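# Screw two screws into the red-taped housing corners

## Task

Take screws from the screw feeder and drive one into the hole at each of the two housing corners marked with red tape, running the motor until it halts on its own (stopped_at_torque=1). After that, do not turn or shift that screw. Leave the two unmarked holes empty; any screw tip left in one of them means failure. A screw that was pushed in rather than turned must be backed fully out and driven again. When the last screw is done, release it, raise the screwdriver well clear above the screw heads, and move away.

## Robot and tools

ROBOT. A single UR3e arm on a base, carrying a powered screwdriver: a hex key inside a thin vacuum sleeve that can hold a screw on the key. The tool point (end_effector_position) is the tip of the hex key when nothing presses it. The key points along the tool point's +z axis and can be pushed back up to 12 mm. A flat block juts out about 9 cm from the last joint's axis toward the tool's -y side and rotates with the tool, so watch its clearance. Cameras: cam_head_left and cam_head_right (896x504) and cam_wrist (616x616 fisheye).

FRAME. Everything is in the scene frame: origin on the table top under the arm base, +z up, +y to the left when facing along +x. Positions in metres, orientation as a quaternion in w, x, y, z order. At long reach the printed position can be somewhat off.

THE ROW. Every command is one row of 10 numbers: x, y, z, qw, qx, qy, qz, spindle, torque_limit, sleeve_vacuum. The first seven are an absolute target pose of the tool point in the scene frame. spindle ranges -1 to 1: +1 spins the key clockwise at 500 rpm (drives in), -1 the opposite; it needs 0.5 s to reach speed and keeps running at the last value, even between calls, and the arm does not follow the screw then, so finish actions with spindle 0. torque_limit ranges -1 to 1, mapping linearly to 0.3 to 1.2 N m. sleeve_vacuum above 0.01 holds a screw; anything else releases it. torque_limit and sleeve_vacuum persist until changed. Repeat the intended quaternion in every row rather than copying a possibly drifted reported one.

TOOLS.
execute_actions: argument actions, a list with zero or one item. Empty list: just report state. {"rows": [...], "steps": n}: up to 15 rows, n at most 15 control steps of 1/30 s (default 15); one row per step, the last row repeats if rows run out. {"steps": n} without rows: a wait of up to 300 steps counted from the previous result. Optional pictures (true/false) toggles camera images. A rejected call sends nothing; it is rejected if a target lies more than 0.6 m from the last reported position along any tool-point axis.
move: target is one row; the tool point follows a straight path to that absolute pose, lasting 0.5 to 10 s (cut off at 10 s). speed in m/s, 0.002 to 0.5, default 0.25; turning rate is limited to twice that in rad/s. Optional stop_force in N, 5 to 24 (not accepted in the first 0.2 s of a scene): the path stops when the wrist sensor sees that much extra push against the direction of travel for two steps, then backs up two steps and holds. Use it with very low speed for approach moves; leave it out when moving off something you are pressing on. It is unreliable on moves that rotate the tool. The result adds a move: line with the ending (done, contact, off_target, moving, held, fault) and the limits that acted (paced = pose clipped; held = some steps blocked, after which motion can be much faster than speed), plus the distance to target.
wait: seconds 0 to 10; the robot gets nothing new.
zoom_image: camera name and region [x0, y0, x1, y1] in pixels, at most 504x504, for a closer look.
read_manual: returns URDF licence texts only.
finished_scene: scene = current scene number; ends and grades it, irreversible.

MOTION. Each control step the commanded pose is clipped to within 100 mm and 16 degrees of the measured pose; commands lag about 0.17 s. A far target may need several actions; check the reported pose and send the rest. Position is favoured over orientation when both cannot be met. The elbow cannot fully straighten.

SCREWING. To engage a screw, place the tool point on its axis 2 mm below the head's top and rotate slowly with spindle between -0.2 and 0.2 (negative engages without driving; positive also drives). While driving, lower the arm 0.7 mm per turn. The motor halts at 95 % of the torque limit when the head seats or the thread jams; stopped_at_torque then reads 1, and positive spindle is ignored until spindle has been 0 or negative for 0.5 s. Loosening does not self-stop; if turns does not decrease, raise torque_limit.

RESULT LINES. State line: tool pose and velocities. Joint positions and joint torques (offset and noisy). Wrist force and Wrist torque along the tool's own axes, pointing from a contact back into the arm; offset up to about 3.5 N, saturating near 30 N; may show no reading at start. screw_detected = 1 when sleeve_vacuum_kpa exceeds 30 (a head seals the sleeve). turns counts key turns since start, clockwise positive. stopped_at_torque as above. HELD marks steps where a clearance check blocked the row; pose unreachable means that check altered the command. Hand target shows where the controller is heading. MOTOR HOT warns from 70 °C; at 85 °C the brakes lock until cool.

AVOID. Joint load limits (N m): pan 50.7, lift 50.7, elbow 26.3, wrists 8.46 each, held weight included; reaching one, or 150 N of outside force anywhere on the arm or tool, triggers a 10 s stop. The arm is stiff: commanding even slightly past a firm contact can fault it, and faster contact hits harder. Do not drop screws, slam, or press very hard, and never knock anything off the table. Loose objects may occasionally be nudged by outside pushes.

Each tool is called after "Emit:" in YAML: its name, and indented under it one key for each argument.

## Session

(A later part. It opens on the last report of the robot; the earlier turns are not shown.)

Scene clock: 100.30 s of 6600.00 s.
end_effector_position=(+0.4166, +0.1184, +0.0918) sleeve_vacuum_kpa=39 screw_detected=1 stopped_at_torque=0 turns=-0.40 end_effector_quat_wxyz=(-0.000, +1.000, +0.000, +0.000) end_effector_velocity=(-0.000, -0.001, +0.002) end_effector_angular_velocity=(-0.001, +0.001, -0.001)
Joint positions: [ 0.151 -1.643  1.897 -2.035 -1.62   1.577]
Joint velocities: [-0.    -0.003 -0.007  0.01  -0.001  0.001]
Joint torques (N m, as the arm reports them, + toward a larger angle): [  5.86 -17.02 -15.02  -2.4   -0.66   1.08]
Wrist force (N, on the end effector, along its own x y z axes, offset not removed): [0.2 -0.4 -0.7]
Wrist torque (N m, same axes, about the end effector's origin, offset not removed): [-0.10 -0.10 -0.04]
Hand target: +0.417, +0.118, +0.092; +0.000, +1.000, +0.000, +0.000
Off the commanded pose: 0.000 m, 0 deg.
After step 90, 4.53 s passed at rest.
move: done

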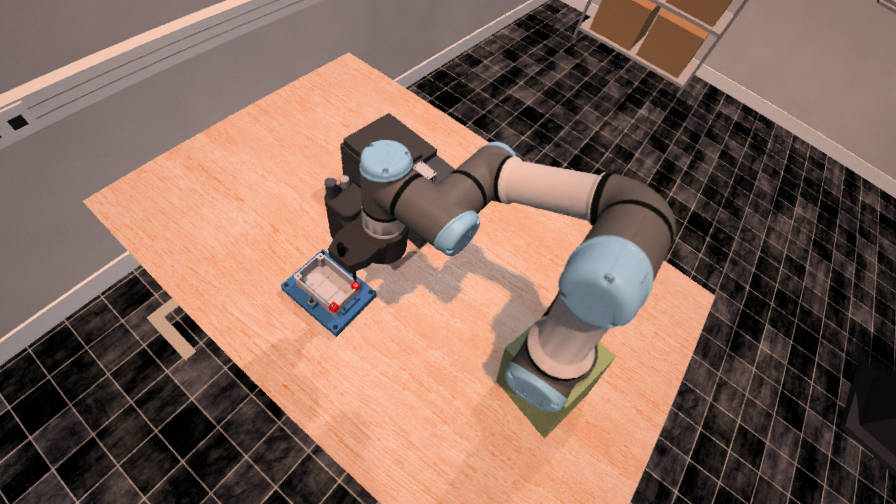

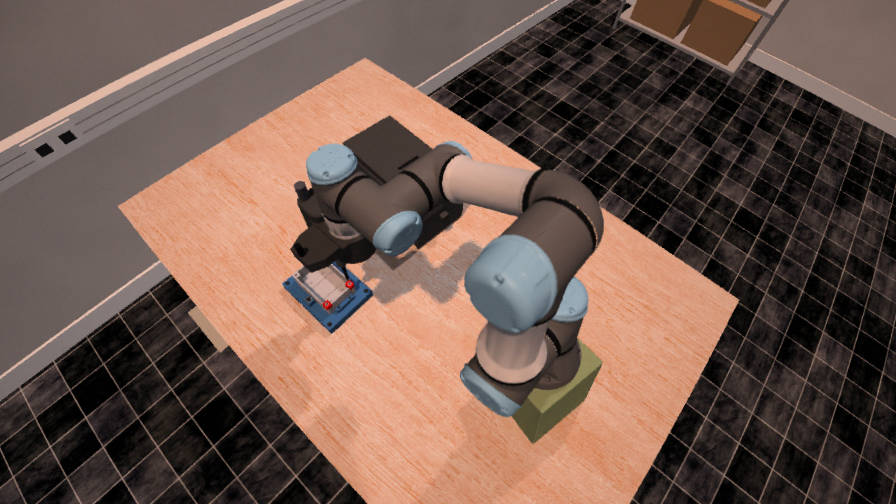

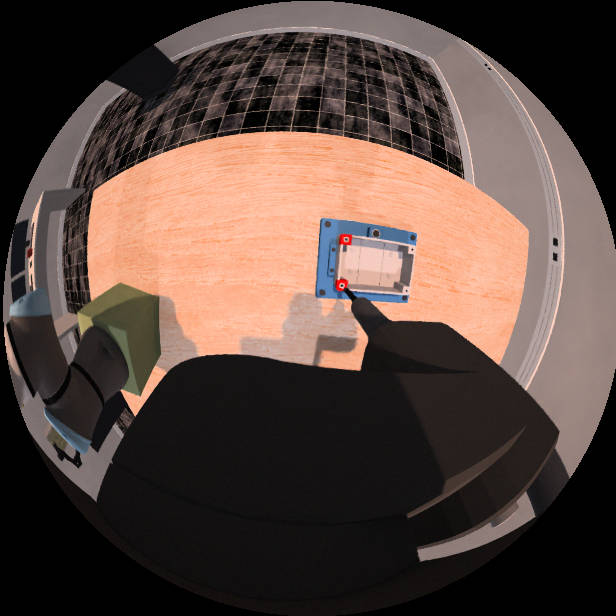

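Emit:
move:
  target: [0.4141,0.1200,0.085,0,1,0,0,0,0,1]
  speed: 0.02

Emit:
zoom_image:
  camera: "cam_wrist"
  region: [328, 274, 368, 309]

Emit:
move:
  target: [0.4141,0.1200,0.077,0,1,0,0,0,0,1]
  speed: 0.005
  stop_force: 5

Emit:
zoom_image:
  camera: "cam_wrist"
  region: [328, 274, 368, 309]

Scene clock: 112.30 s of 6600.00 s.
end_effector_position=(+0.4141, +0.1200, +0.0851) sleeve_vacuum_kpa=39 screw_detected=1 stopped_at_torque=0 turns=-0.40 end_effector_quat_wxyz=(+0.000, +1.000, +0.000, -0.000) end_effector_velocity=(-0.000, -0.001, -0.002) end_effector_angular_velocity=(-0.001, -0.000, -0.002)
Joint positions: [ 0.156 -1.636  1.925 -2.069 -1.621  1.581]
Joint velocities: [-0.001  0.001  0.007 -0.009 -0.     0.001]
Joint torques (N m, as the arm reports them, + toward a larger angle): [  5.92 -12.51  -9.84  -4.18  -0.64   1.01]
Wrist force (N, on the end effector, along its own x y z axes, offset not removed): [2.8 0.8 -0.6]
Wrist torque (N m, same axes, about the end effector's origin, offset not removed): [0.17 -0.91 -0.09]
Hand target: +0.414, +0.120, +0.085; +0.000, +1.000, +0.000, -0.000
Off the commanded pose: 0.000 m, 0 deg.
After step 90, 8.27 s passed at rest.
move: done

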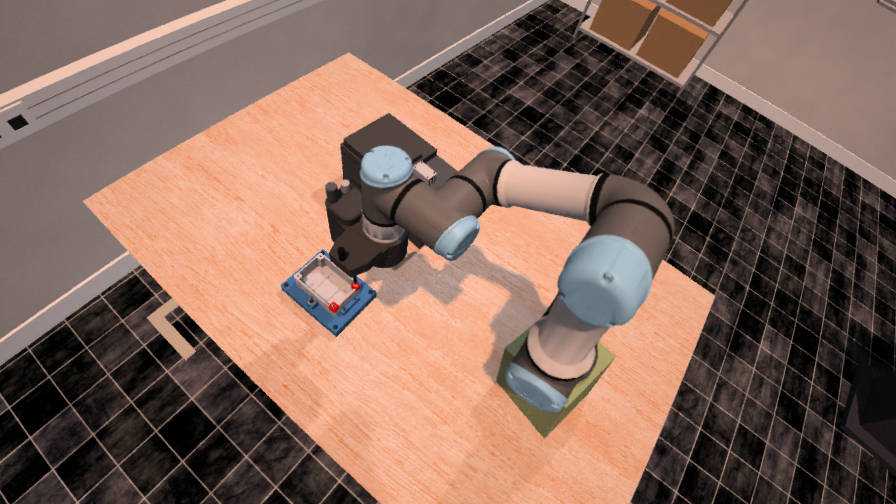

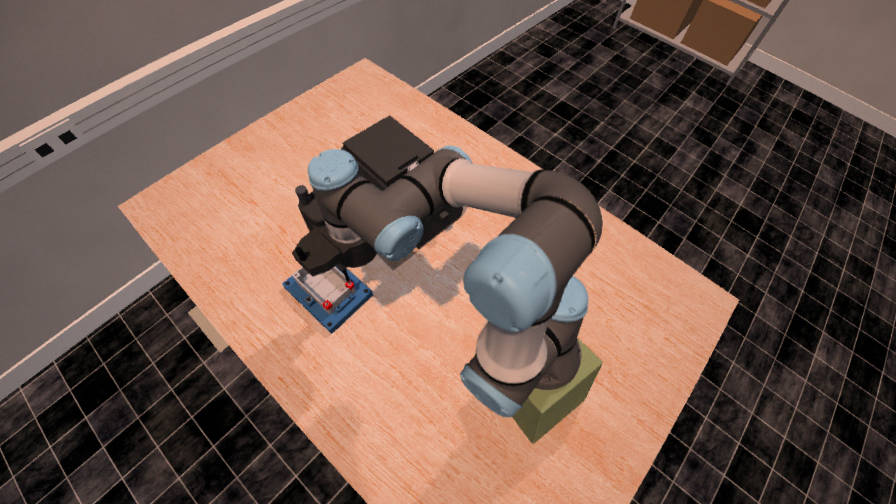

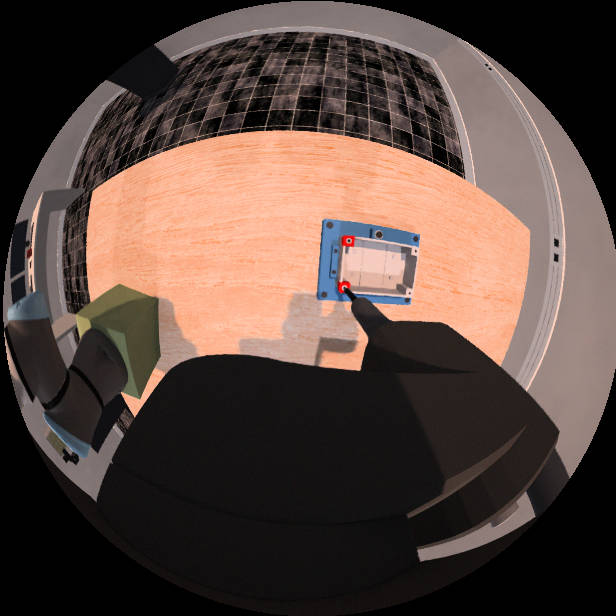

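Region (328, 274, 368, 309) of cam_wrist's 616x616 image, scaled by 12.600, with more detail than that image has; it fills the top 441 rows of this view, and the rest is white.

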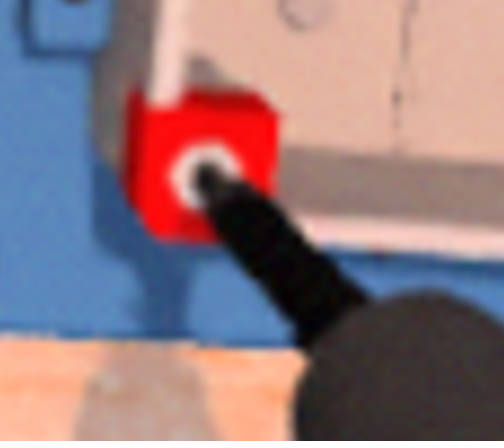

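Scene clock: 114.13 s of 6600.00 s.
end_effector_position=(+0.4141, +0.1200, +0.0771) sleeve_vacuum_kpa=39 screw_detected=1 stopped_at_torque=0 turns=-0.40 end_effector_quat_wxyz=(+0.000, +1.000, -0.000, +0.000) end_effector_velocity=(-0.001, +0.001, -0.001) end_effector_angular_velocity=(+0.001, +0.001, +0.002)
Joint positions: [ 0.154 -1.62   1.948 -2.11  -1.621  1.58 ]
Joint velocities: [ 0.001  0.002  0.003 -0.004  0.001 -0.   ]
Joint torques (N m, as the arm reports them, + toward a larger angle): [  0.3  -11.12  -8.18  -3.54   1.29  -1.32]
Wrist force (N, on the end effector, along its own x y z axes, offset not removed): [2.3 1.0 -5.1]
Wrist torque (N m, same axes, about the end effector's origin, offset not removed): [-0.08 -0.66 0.05]
Hand target: +0.414, +0.120, +0.077; -0.000, +1.000, -0.000, -0.000
Off the commanded pose: 0.000 m, 0 deg.
move: done

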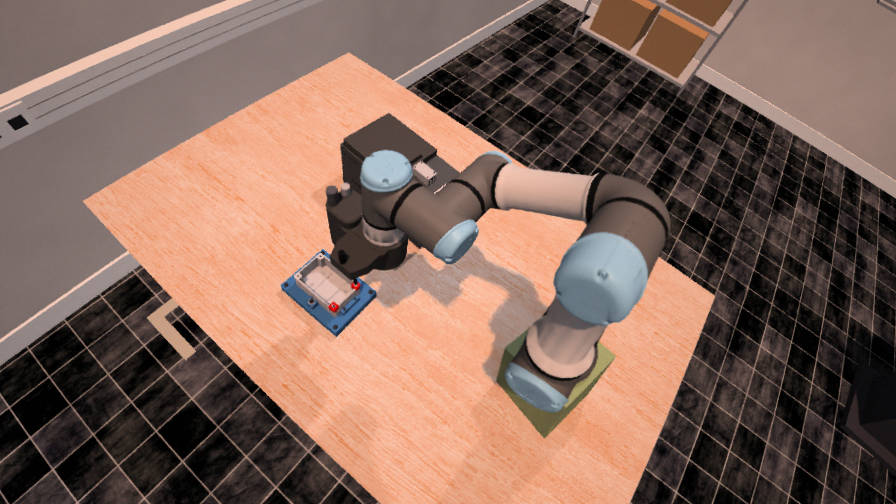

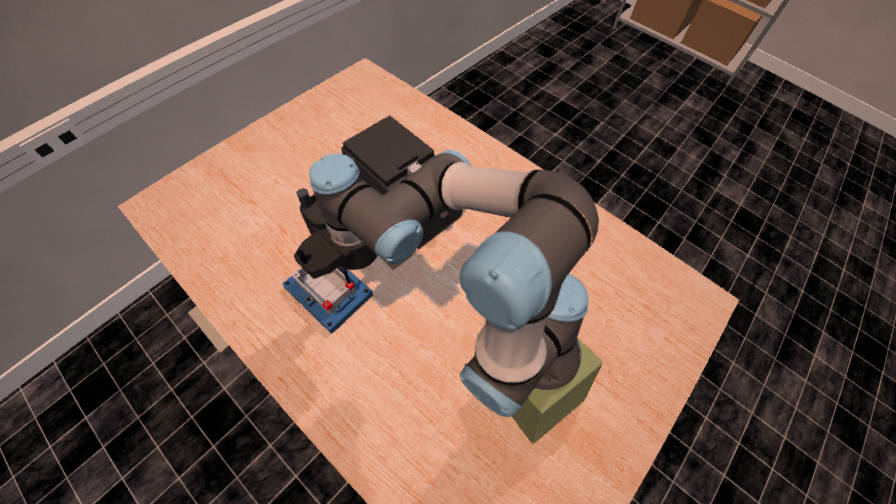

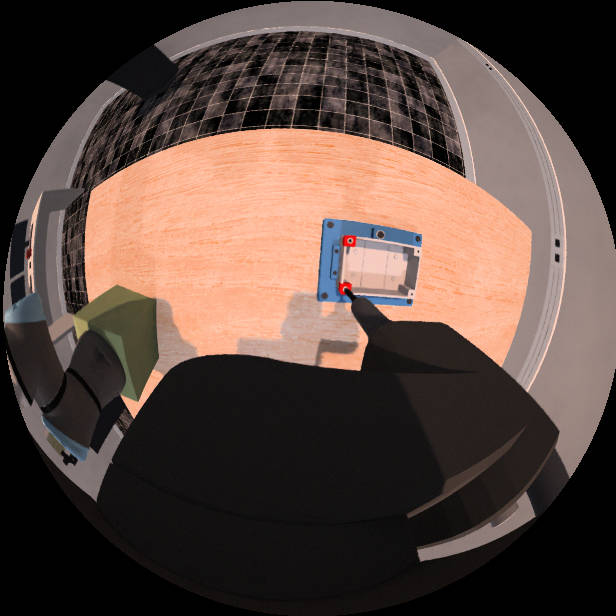

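Region (328, 274, 368, 309) of cam_wrist's 616x616 image, scaled by 12.600, with more detail than that image has; it fills the top 441 rows of this view, and the rest is white.

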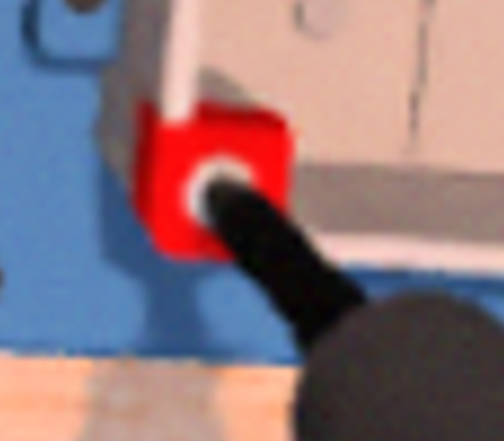

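Emit:
execute_actions:
  actions:
    - {"rows":[[0.4141,0.1200,0.0770,0,1,0,0,0.2,0,1],[0.4141,0.1200,0.0770,0,1,0,0,0.2,0,1],[0.4141,0.1200,0.0769,0,1,0,0,0.2,0,1],[0.4141,0.1200,0.0769,0,1,0,0,0.2,0,1],[0.4141,0.1200,0.0768,0,1,0,0,0.2,0,1],[0.4141,0.1200,0.0768,0,1,0,0,0.25,0,1],[0.4141,0.1200,0.0767,0,1,0,0,0.25,0,1],[0.4141,0.1200,0.0766,0,1,0,0,0.3,0,1],[0.4141,0.1200,0.0765,0,1,0,0,0.3,0,1],[0.4141,0.1200,0.0764,0,1,0,0,0.3,0,1],[0.4141,0.1200,0.0763,0,1,0,0,0.3,0,1],[0.4141,0.1200,0.0762,0,1,0,0,0.3,0,1],[0.4141,0.1200,0.0761,0,1,0,0,0.3,0,1],[0.4141,0.1200,0.0760,0,1,0,0,0.3,0,1]]}
  pictures: false

Emit:
move:
  target: [0.4141,0.1200,0.0675,0,1,0,0,0.7,0,1]
  speed: 0.0045

Emit:
execute_actions:
  actions:
    - {"rows":[[0.4141,0.1200,0.0675,0,1,0,0,0.7,0,1],[0.4141,0.1200,0.0675,0,1,0,0,0.7,0,1],[0.4141,0.1200,0.0675,0,1,0,0,0.7,0,1],[0.4141,0.1200,0.0675,0,1,0,0,0.7,0,1],[0.4141,0.1200,0.0675,0,1,0,0,0.7,0,1],[0.4141,0.1200,0.0675,0,1,0,0,0.7,0,1],[0.4141,0.1200,0.0675,0,1,0,0,0.7,0,1],[0.4141,0.1200,0.0675,0,1,0,0,0.7,0,1],[0.4141,0.1200,0.0675,0,1,0,0,0,0,1]],"steps":9}
  pictures: false

Scene clock: 121.93 s of 6600.00 s.
end_effector_position=(+0.4141, +0.1200, +0.0763) sleeve_vacuum_kpa=39 screw_detected=1 stopped_at_torque=0 turns=0.63 end_effector_quat_wxyz=(-0.000, +1.000, -0.000, -0.000) end_effector_velocity=(+0.000, -0.001, -0.003) end_effector_angular_velocity=(-0.001, -0.001, -0.001)
Joint positions: [ 0.154 -1.618  1.95  -2.114 -1.621  1.58 ]
Joint velocities: [-0.001  0.006  0.007 -0.014 -0.001  0.001]
Joint torques (N m, as the arm reports them, + toward a larger angle): [  0.53 -11.07  -8.52  -3.45   0.63  -1.36]
Wrist force (N, on the end effector, along its own x y z axes, offset not removed): [3.5 2.2 -4.3]
Wrist torque (N m, same axes, about the end effector's origin, offset not removed): [-0.04 -0.95 -0.11]
Hand target: +0.414, +0.120, +0.076; +0.000, +1.000, -0.000, -0.000
Off the commanded pose: 0.000 m, 0 deg.
Steps of this call (steps 1 to 90: nothing new was sent; then 4.30 s passed at rest; steps 91 to 105: all 15 steps of this action). Readings (end_effector_position | what the end effector reports):
91: (+0.4141, +0.1200, +0.0770) | sleeve_vacuum_kpa=35 screw_detected=1 stopped_at_torque=0 turns=-0.38
92: (+0.4141, +0.1200, +0.0770) | sleeve_vacuum_kpa=34 screw_detected=1 stopped_at_torque=0 turns=-0.35
94: (+0.4141, +0.1200, +0.0770) | sleeve_vacuum_kpa=32 screw_detected=1 stopped_at_torque=0 turns=-0.24
98: (+0.4141, +0.1200, +0.0768) | sleeve_vacuum_kpa=34 screw_detected=1 stopped_at_torque=0 turns=0.04
105: the state above

Scene clock: 124.27 s of 6600.00 s.
end_effector_position=(+0.4141, +0.1200, +0.0676) sleeve_vacuum_kpa=40 screw_detected=1 stopped_at_torque=0 turns=13.18 end_effector_quat_wxyz=(+0.000, +1.000, +0.000, -0.000) end_effector_velocity=(-0.000, +0.001, -0.001) end_effector_angular_velocity=(+0.000, +0.000, +0.008)
Joint positions: [ 0.153 -1.598  1.974 -2.157 -1.62   1.578]
Joint velocities: [ 0.     0.002  0.002 -0.003  0.    -0.008]
Joint torques (N m, as the arm reports them, + toward a larger angle): [  0.69 -10.85  -7.89  -3.5    1.85  -0.92]
Wrist force (N, on the end effector, along its own x y z axes, offset not removed): [2.5 2.7 -6.4]
Wrist torque (N m, same axes, about the end effector's origin, offset not removed): [-0.06 -0.86 -0.12]
Hand target: +0.414, +0.120, +0.068; -0.000, +1.000, -0.000, -0.000
Off the commanded pose: 0.000 m, 0 deg.
move: done

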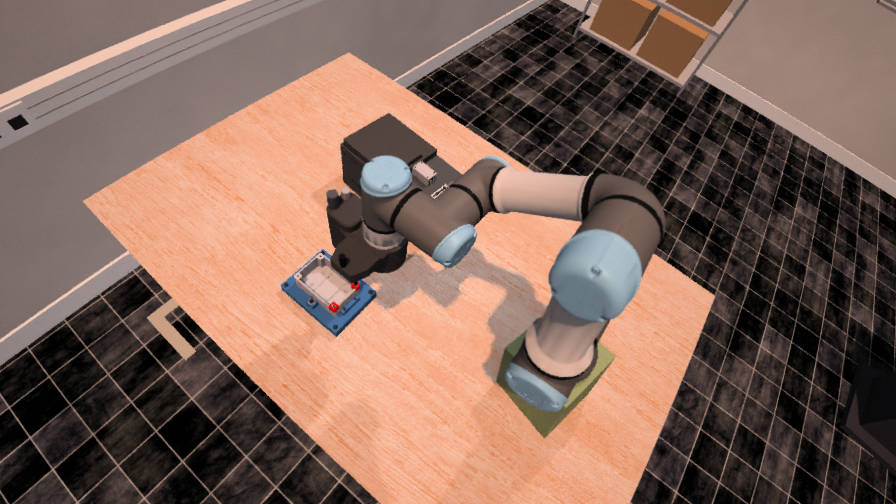

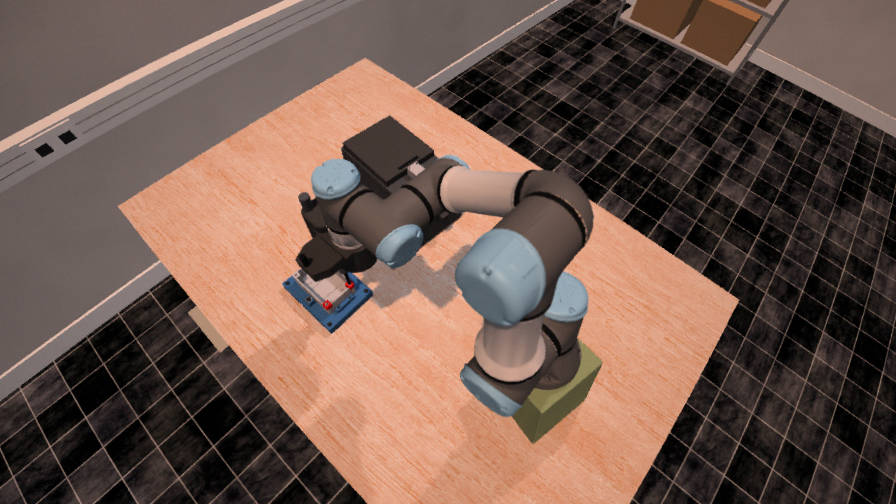

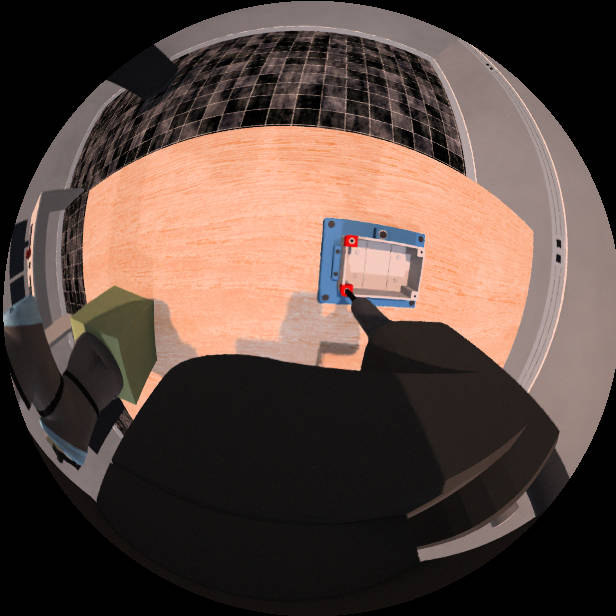

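Scene clock: 124.57 s of 6600.00 s.
end_effector_position=(+0.4141, +0.1200, +0.0675) sleeve_vacuum_kpa=40 screw_detected=1 stopped_at_torque=1 turns=13.18 end_effector_quat_wxyz=(+0.000, +1.000, +0.000, -0.000) end_effector_velocity=(-0.000, +0.000, -0.000) end_effector_angular_velocity=(+0.000, +0.001, -0.000)
Joint positions: [ 0.153 -1.598  1.974 -2.157 -1.62   1.578]
Joint velocities: [ 0.     0.     0.001 -0.     0.     0.001]
Joint torques (N m, as the arm reports them, + toward a larger angle): [  1.13 -10.98  -7.9   -3.48   1.93   0.78]
Wrist force (N, on the end effector, along its own x y z axes, offset not removed): [1.8 1.5 -5.8]
Wrist torque (N m, same axes, about the end effector's origin, offset not removed): [-0.60 -0.58 0.10]
Hand target: +0.414, +0.120, +0.068; -0.000, +1.000, +0.000, -0.000
Off the commanded pose: 0.000 m, 0 deg.
Steps of this call (steps 1 to 9: all 9 steps of this action). Readings (end_effector_position | what the end effector reports):
1: (+0.4141, +0.1200, +0.0675) | sleeve_vacuum_kpa=40 screw_detected=1 stopped_at_torque=0 turns=13.18
2: (+0.4141, +0.1200, +0.0675) | sleeve_vacuum_kpa=40 screw_detected=1 stopped_at_torque=1 turns=13.18
4: (+0.4141, +0.1200, +0.0675) | sleeve_vacuum_kpa=40 screw_detected=1 stopped_at_torque=1 turns=13.18
8: (+0.4141, +0.1200, +0.0675) | sleeve_vacuum_kpa=40 screw_detected=1 stopped_at_torque=1 turns=13.18
9: the state above

Emit:
move:
  target: [0.4141,0.1200,0.080,0,1,0,0,0,0,-1]
  speed: 0.02

Emit:
move:
  target: [0.411,-0.130,0.215,0,1,0,0,0,0,-1]
  speed: 0.22

Emit:
move:
  target: [0.411,-0.130,0.170,0,1,0,0,0,0,1]
  speed: 0.08

Emit:
zoom_image:
  camera: "cam_wrist"
  region: [328, 274, 368, 309]

Scene clock: 130.70 s of 6600.00 s.
end_effector_position=(+0.4141, +0.1200, +0.0799) sleeve_vacuum_kpa=0 screw_detected=0 stopped_at_torque=1 turns=13.18 end_effector_quat_wxyz=(-0.000, +1.000, +0.000, +0.000) end_effector_velocity=(+0.000, +0.000, +0.002) end_effector_angular_velocity=(-0.000, +0.000, +0.002)
Joint positions: [ 0.155 -1.626  1.94  -2.096 -1.621  1.58 ]
Joint velocities: [ 0.001 -0.003 -0.006  0.008 -0.    -0.001]
Joint torques (N m, as the arm reports them, + toward a larger angle): [  5.88 -17.2  -14.96  -2.4   -0.73   1.12]
Wrist force (N, on the end effector, along its own x y z axes, offset not removed): [2.3 0.8 -1.1]
Wrist torque (N m, same axes, about the end effector's origin, offset not removed): [0.22 -0.80 -0.07]
Hand target: +0.414, +0.120, +0.080; +0.000, +1.000, +0.000, +0.000
Off the commanded pose: 0.000 m, 0 deg.
After step 90, 2.23 s passed at rest.
move: done

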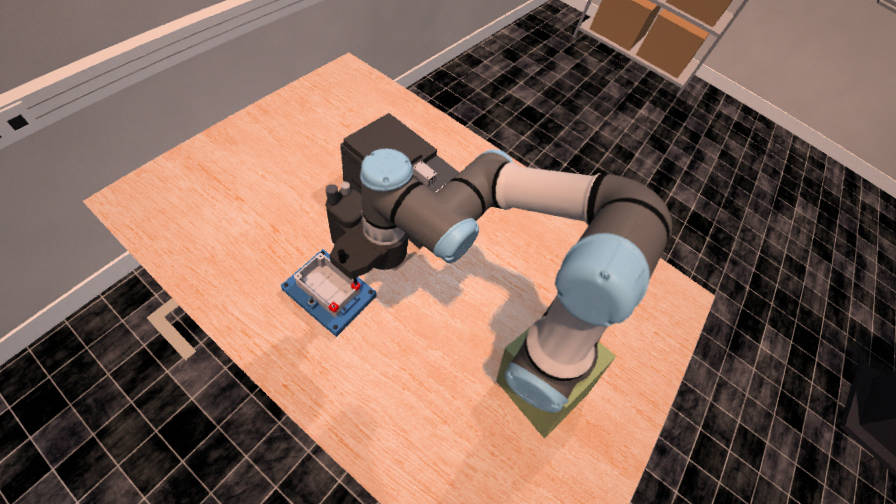

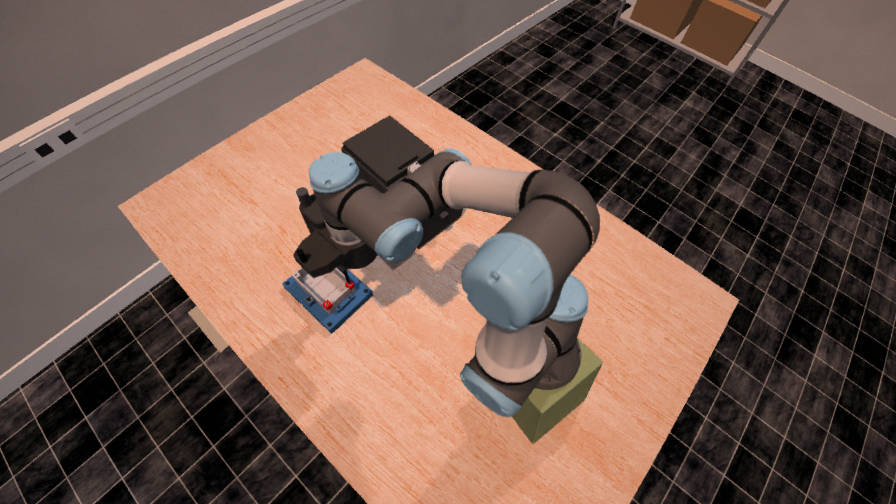

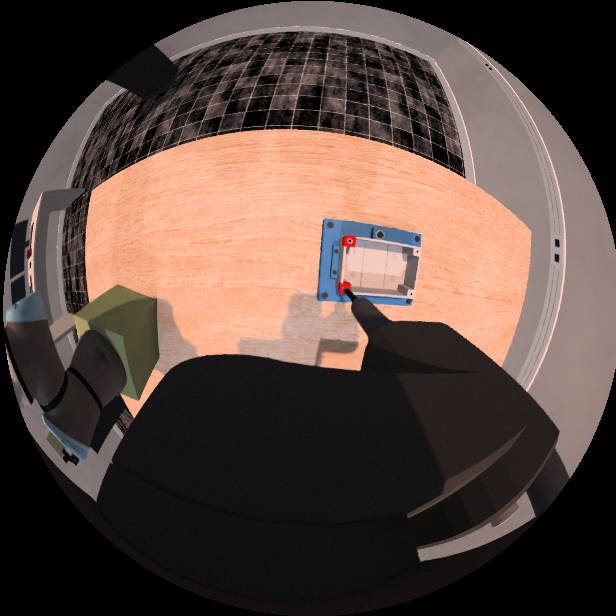

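Scene clock: 132.57 s of 6600.00 s.
end_effector_position=(+0.4113, -0.1295, +0.2149) sleeve_vacuum_kpa=0 screw_detected=0 stopped_at_torque=1 turns=13.18 end_effector_quat_wxyz=(+0.000, +1.000, -0.000, +0.000) end_effector_velocity=(-0.000, -0.002, +0.001) end_effector_angular_velocity=(+0.005, +0.004, -0.001)
Joint positions: [-0.81  -1.79   1.373 -1.317 -1.427  0.633]
Joint velocities: [-0.006  0.014 -0.021  0.013  0.001 -0.006]
Joint torques (N m, as the arm reports them, + toward a larger angle): [ -2.42  -9.39 -15.77  -2.     1.5   -1.19]
Wrist force (N, on the end effector, along its own x y z axes, offset not removed): [2.9 0.2 -0.4]
Wrist torque (N m, same axes, about the end effector's origin, offset not removed): [0.02 -0.94 -0.07]
Hand target: +0.411, -0.130, +0.215; -0.000, +1.000, -0.000, +0.000
Off the commanded pose: 0.001 m, 0 deg.
move: done

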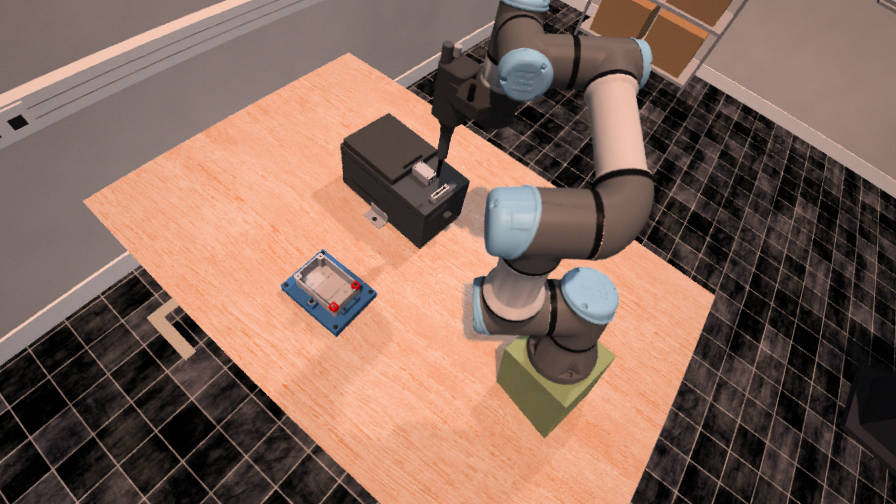

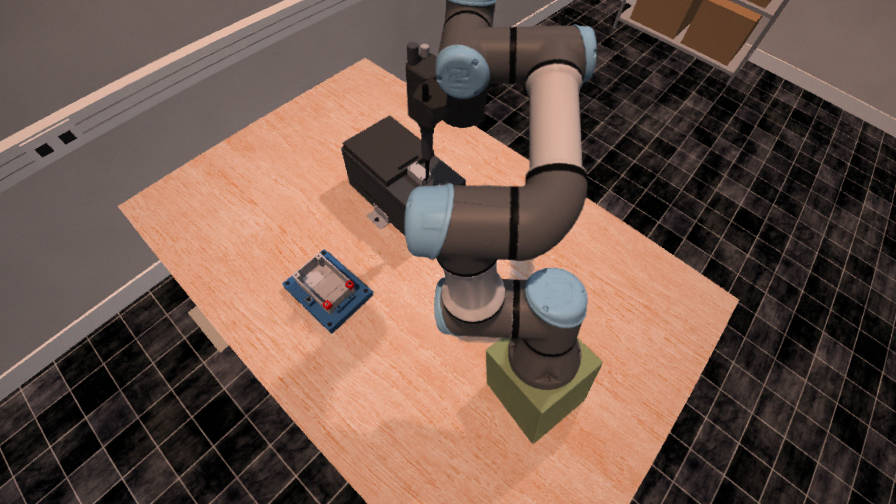

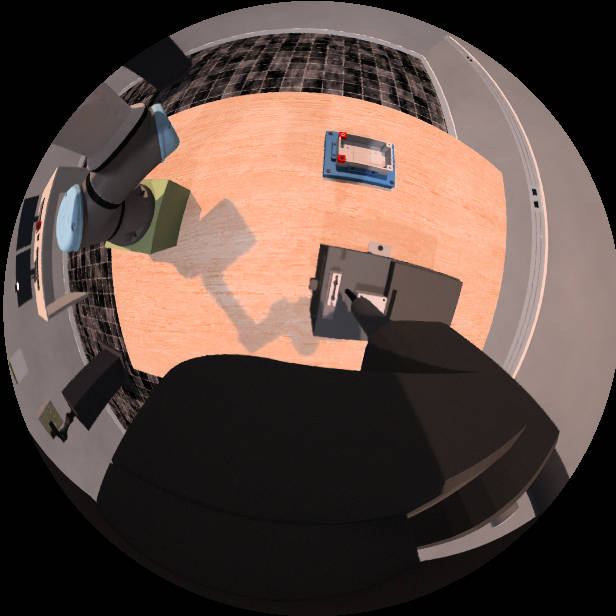

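Scene clock: 133.53 s of 6600.00 s.
end_effector_position=(+0.4109, -0.1300, +0.1701) sleeve_vacuum_kpa=14 screw_detected=0 stopped_at_torque=1 turns=13.18 end_effector_quat_wxyz=(-0.000, +1.000, +0.000, -0.000) end_effector_velocity=(+0.001, +0.001, -0.002) end_effector_angular_velocity=(-0.000, -0.005, +0.000)
Joint positions: [-0.784 -1.801  1.597 -1.533 -1.432  0.659]
Joint velocities: [ 0.001 -0.003  0.013 -0.013  0.003  0.001]
Joint torques (N m, as the arm reports them, + toward a larger angle): [  3.81 -14.42 -10.82  -3.88   1.42   1.12]
Wrist force (N, on the end effector, along its own x y z axes, offset not removed): [1.4 -0.2 -2.3]
Wrist torque (N m, same axes, about the end effector's origin, offset not removed): [-0.10 -0.59 -0.03]
Hand target: +0.411, -0.130, +0.170; -0.000, +1.000, +0.000, -0.000
Off the commanded pose: 0.000 m, 0 deg.
move: done

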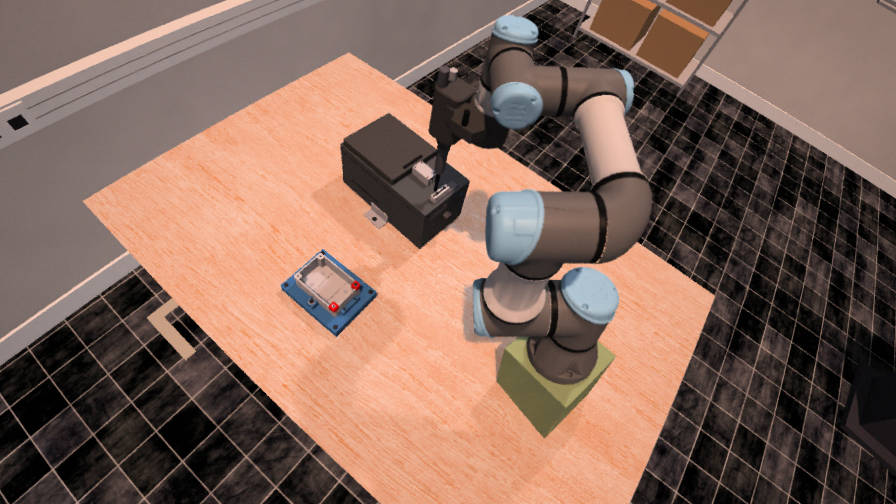

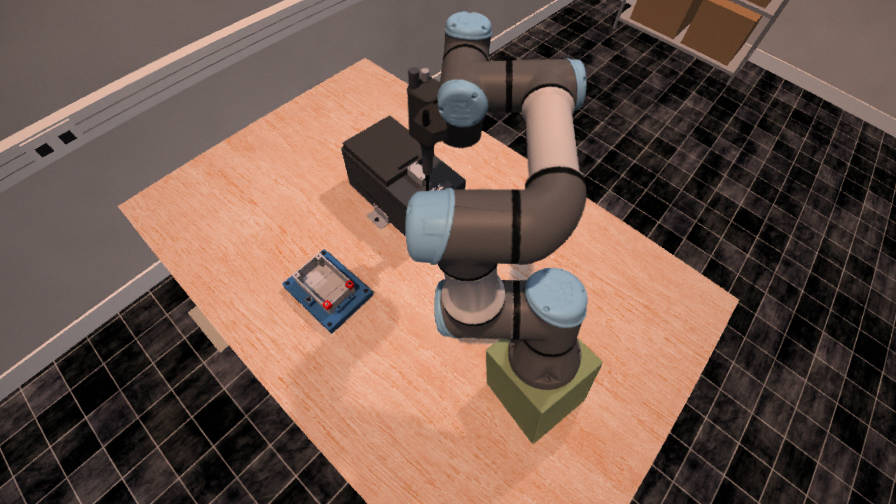

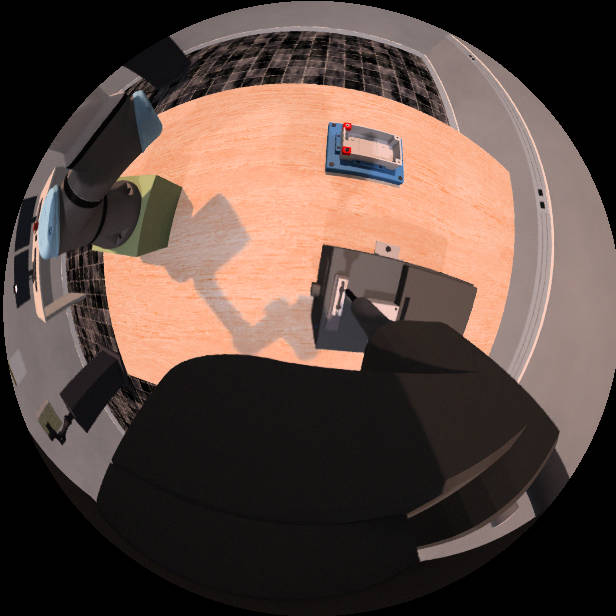

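Region (328, 274, 368, 309) of cam_wrist's 616x616 image, scaled by 12.600, with more detail than that image has; it fills the top 441 rows of this view, and the rest is white.

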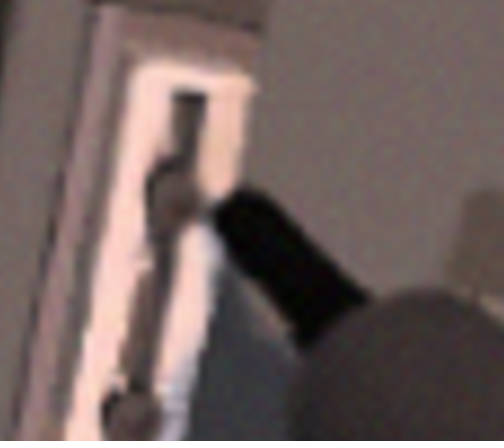

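Emit:
execute_actions:
  actions: []

Emit:
zoom_image:
  camera: "cam_wrist"
  region: [334, 282, 354, 299]

Scene clock: 135.93 s of 6600.00 s.
end_effector_position=(+0.4110, -0.1300, +0.1700) sleeve_vacuum_kpa=14 screw_detected=0 stopped_at_torque=1 turns=13.18 end_effector_quat_wxyz=(-0.000, +1.000, +0.000, -0.000) end_effector_velocity=(-0.000, +0.000, -0.000) end_effector_angular_velocity=(+0.000, +0.000, -0.001)
Joint positions: [-0.784 -1.801  1.598 -1.534 -1.432  0.659]
Joint velocities: [ 0.001  0.     0.001 -0.    -0.     0.001]
Joint torques (N m, as the arm reports them, + toward a larger angle): [  4.12 -14.74 -10.88  -3.89   1.45   1.15]
Wrist force (N, on the end effector, along its own x y z axes, offset not removed): [1.3 -0.2 0.8]
Wrist torque (N m, same axes, about the end effector's origin, offset not removed): [-0.10 -0.38 -0.06]
Hand target: +0.411, -0.130, +0.170; -0.000, +1.000, +0.000, -0.000
Off the commanded pose: 0.000 m, 0 deg.
Steps of this call (steps 1 to 72: nothing new was sent). Readings (end_effector_position | what the end effector reports):
1: (+0.4109, -0.1300, +0.1701) | sleeve_vacuum_kpa=14 screw_detected=0 stopped_at_torque=1 turns=13.18
2: (+0.4109, -0.1300, +0.1701) | sleeve_vacuum_kpa=14 screw_detected=0 stopped_at_torque=1 turns=13.18
4: (+0.4110, -0.1300, +0.1700) | sleeve_vacuum_kpa=14 screw_detected=0 stopped_at_torque=1 turns=13.18
8: (+0.4110, -0.1300, +0.1700) | sleeve_vacuum_kpa=14 screw_detected=0 stopped_at_torque=1 turns=13.18
72: the state above

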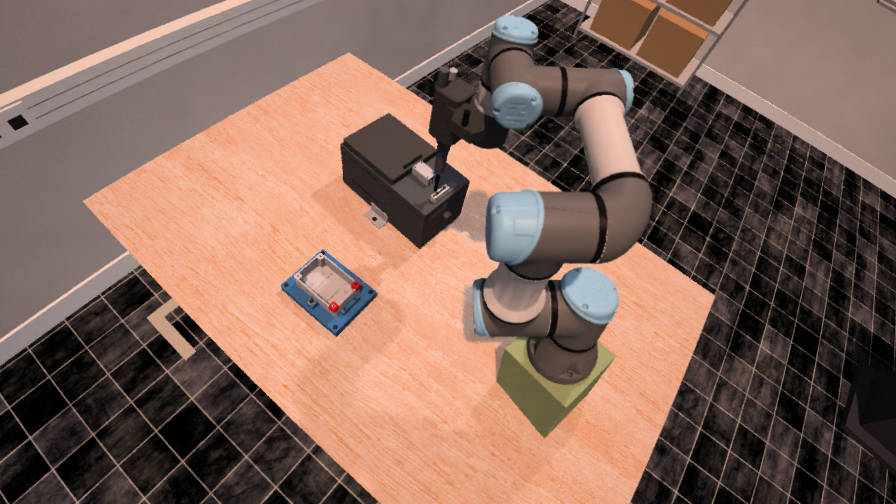

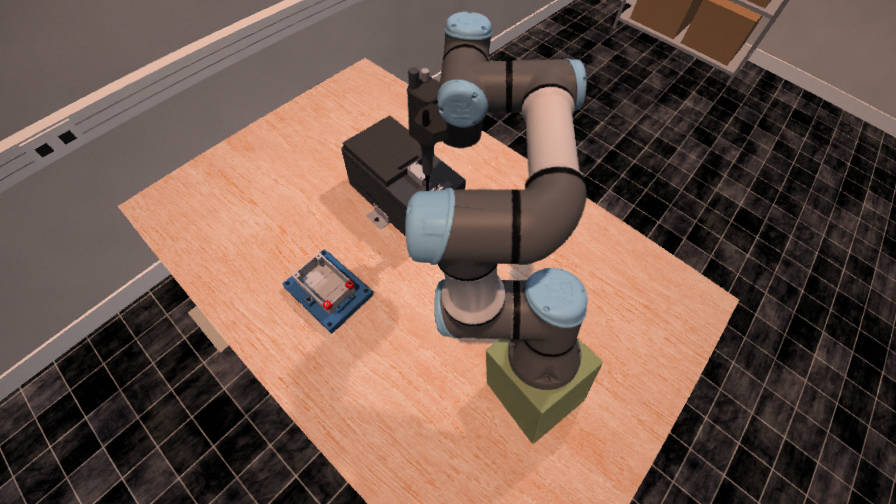

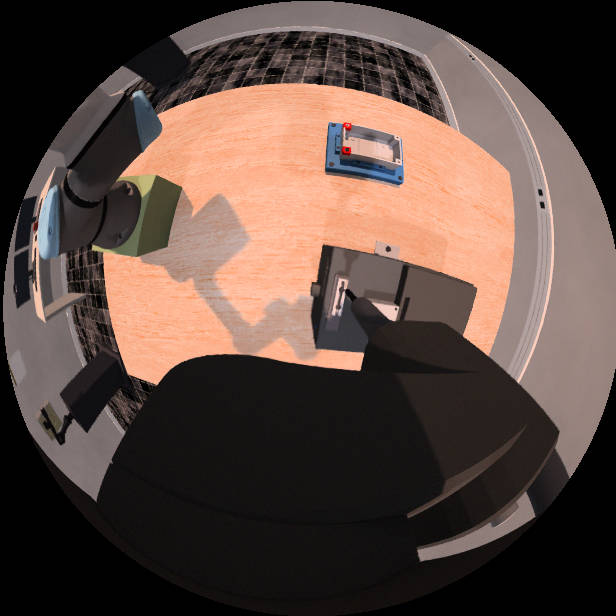

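Region (334, 282, 354, 299) of cam_wrist's 616x616 image, scaled by 25.200, with more detail than that image has; it fills the top 428 rows of this view, and the rest is white.

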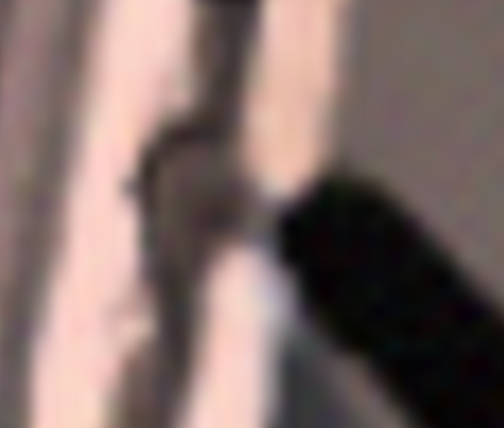

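Emit:
execute_actions:
  actions:
    - {"rows":[[0.409,-0.1299,0.170,0,1,0,0,0,0,1],[0.407,-0.1298,0.170,0,1,0,0,0,0,1],[0.4055,-0.1297,0.170,0,1,0,0,0,0,1],[0.4044,-0.1297,0.170,0,1,0,0,0,0,1],[0.4044,-0.1297,0.170,0,1,0,0,0,0,1],[0.4044,-0.1297,0.170,0,1,0,0,0,0,1],[0.4044,-0.1297,0.170,0,1,0,0,0,0,1],[0.4044,-0.1297,0.170,0,1,0,0,0,0,1],[0.4044,-0.1297,0.1695,0,1,0,0,0,0,1],[0.4044,-0.1297,0.169,0,1,0,0,0,0,1]]}
  pictures: false

Emit:
execute_actions:
  actions:
    - {"rows":[[0.4044,-0.1297,0.168,0,1,0,0,0,0,1],[0.4044,-0.1297,0.167,0,1,0,0,-0.05,0,1],[0.4044,-0.1297,0.166,0,1,0,0,-0.05,0,1],[0.4044,-0.1297,0.1658,0,1,0,0,-0.05,0,1],[0.4044,-0.1297,0.1658,0,1,0,0,-0.05,0,1],[0.4044,-0.1297,0.1658,0,1,0,0,-0.05,0,1],[0.4044,-0.1297,0.1658,0,1,0,0,-0.05,0,1],[0.4044,-0.1297,0.1658,0,1,0,0,-0.05,0,1],[0.4044,-0.1297,0.1658,0,1,0,0,-0.05,0,1],[0.4044,-0.1297,0.1658,0,1,0,0,-0.05,0,1],[0.4044,-0.1297,0.1658,0,1,0,0,-0.05,0,1],[0.4044,-0.1297,0.1658,0,1,0,0,-0.05,0,1],[0.4044,-0.1297,0.1658,0,1,0,0,-0.05,0,1],[0.4044,-0.1297,0.1658,0,1,0,0,-0.05,0,1],[0.4044,-0.1297,0.1658,0,1,0,0,0,0,1]]}
  pictures: false

Scene clock: 145.97 s of 6600.00 s.
end_effector_position=(+0.4045, -0.1297, +0.1691) sleeve_vacuum_kpa=40 screw_detected=1 stopped_at_torque=1 turns=13.18 end_effector_quat_wxyz=(-0.000, +1.000, -0.000, -0.000) end_effector_velocity=(-0.000, +0.000, -0.001) end_effector_angular_velocity=(-0.001, -0.002, +0.002)
Joint positions: [-0.804 -1.829  1.628 -1.532 -1.428  0.638]
Joint velocities: [-0.001 -0.005  0.013 -0.011  0.001 -0.003]
Joint torques (N m, as the arm reports them, + toward a larger angle): [ -2.59 -15.   -10.66  -3.91   1.58  -1.27]
Wrist force (N, on the end effector, along its own x y z axes, offset not removed): [1.5 0.3 -2.2]
Wrist torque (N m, same axes, about the end effector's origin, offset not removed): [0.11 -0.60 -0.08]
Hand target: +0.404, -0.130, +0.169; -0.000, +1.000, -0.000, -0.000
Off the commanded pose: 0.000 m, 0 deg.
Steps of this call (steps 1 to 90: nothing new was sent; then 6.53 s passed at rest; steps 91 to 105: all 15 steps of this action). Readings (end_effector_position | what the end effector reports):
91: (+0.4110, -0.1300, +0.1700) | sleeve_vacuum_kpa=14 screw_detected=0 stopped_at_torque=1 turns=13.18
92: (+0.4108, -0.1300, +0.1700) | sleeve_vacuum_kpa=14 screw_detected=0 stopped_at_torque=1 turns=13.18
94: (+0.4090, -0.1299, +0.1700) | sleeve_vacuum_kpa=14 screw_detected=0 stopped_at_torque=1 turns=13.18
98: (+0.4055, -0.1297, +0.1699) | sleeve_vacuum_kpa=14 screw_detected=0 stopped_at_torque=1 turns=13.18
105: the state above

Scene clock: 146.47 s of 6600.00 s.
end_effector_position=(+0.4044, -0.1297, +0.1658) sleeve_vacuum_kpa=40 screw_detected=1 stopped_at_torque=1 turns=13.00 end_effector_quat_wxyz=(+0.000, +1.000, -0.000, +0.000) end_effector_velocity=(-0.000, -0.000, -0.000) end_effector_angular_velocity=(-0.000, +0.000, -0.000)
Joint positions: [-0.803 -1.829  1.643 -1.548 -1.429  0.64 ]
Joint velocities: [ 0.     0.     0.002 -0.002 -0.001  0.001]
Joint torques (N m, as the arm reports them, + toward a larger angle): [ 3.59 -8.11 -9.77 -3.57  0.03  1.15]
Wrist force (N, on the end effector, along its own x y z axes, offset not removed): [1.0 0.4 -5.3]
Wrist torque (N m, same axes, about the end effector's origin, offset not removed): [0.13 -0.56 -0.07]
Hand target: +0.404, -0.130, +0.166; -0.000, +1.000, +0.000, -0.000
Off the commanded pose: 0.000 m, 0 deg.
Steps of this call (steps 1 to 15: all 15 steps of this action). Readings (end_effector_position | what the end effector reports):
1: (+0.4044, -0.1297, +0.1691) | sleeve_vacuum_kpa=40 screw_detected=1 stopped_at_torque=1 turns=13.18
2: (+0.4044, -0.1297, +0.1689) | sleeve_vacuum_kpa=40 screw_detected=1 stopped_at_torque=1 turns=13.17
4: (+0.4044, -0.1298, +0.1680) | sleeve_vacuum_kpa=40 screw_detected=1 stopped_at_torque=1 turns=13.14
8: (+0.4045, -0.1298, +0.1664) | sleeve_vacuum_kpa=40 screw_detected=1 stopped_at_torque=1 turns=13.08
15: the state above


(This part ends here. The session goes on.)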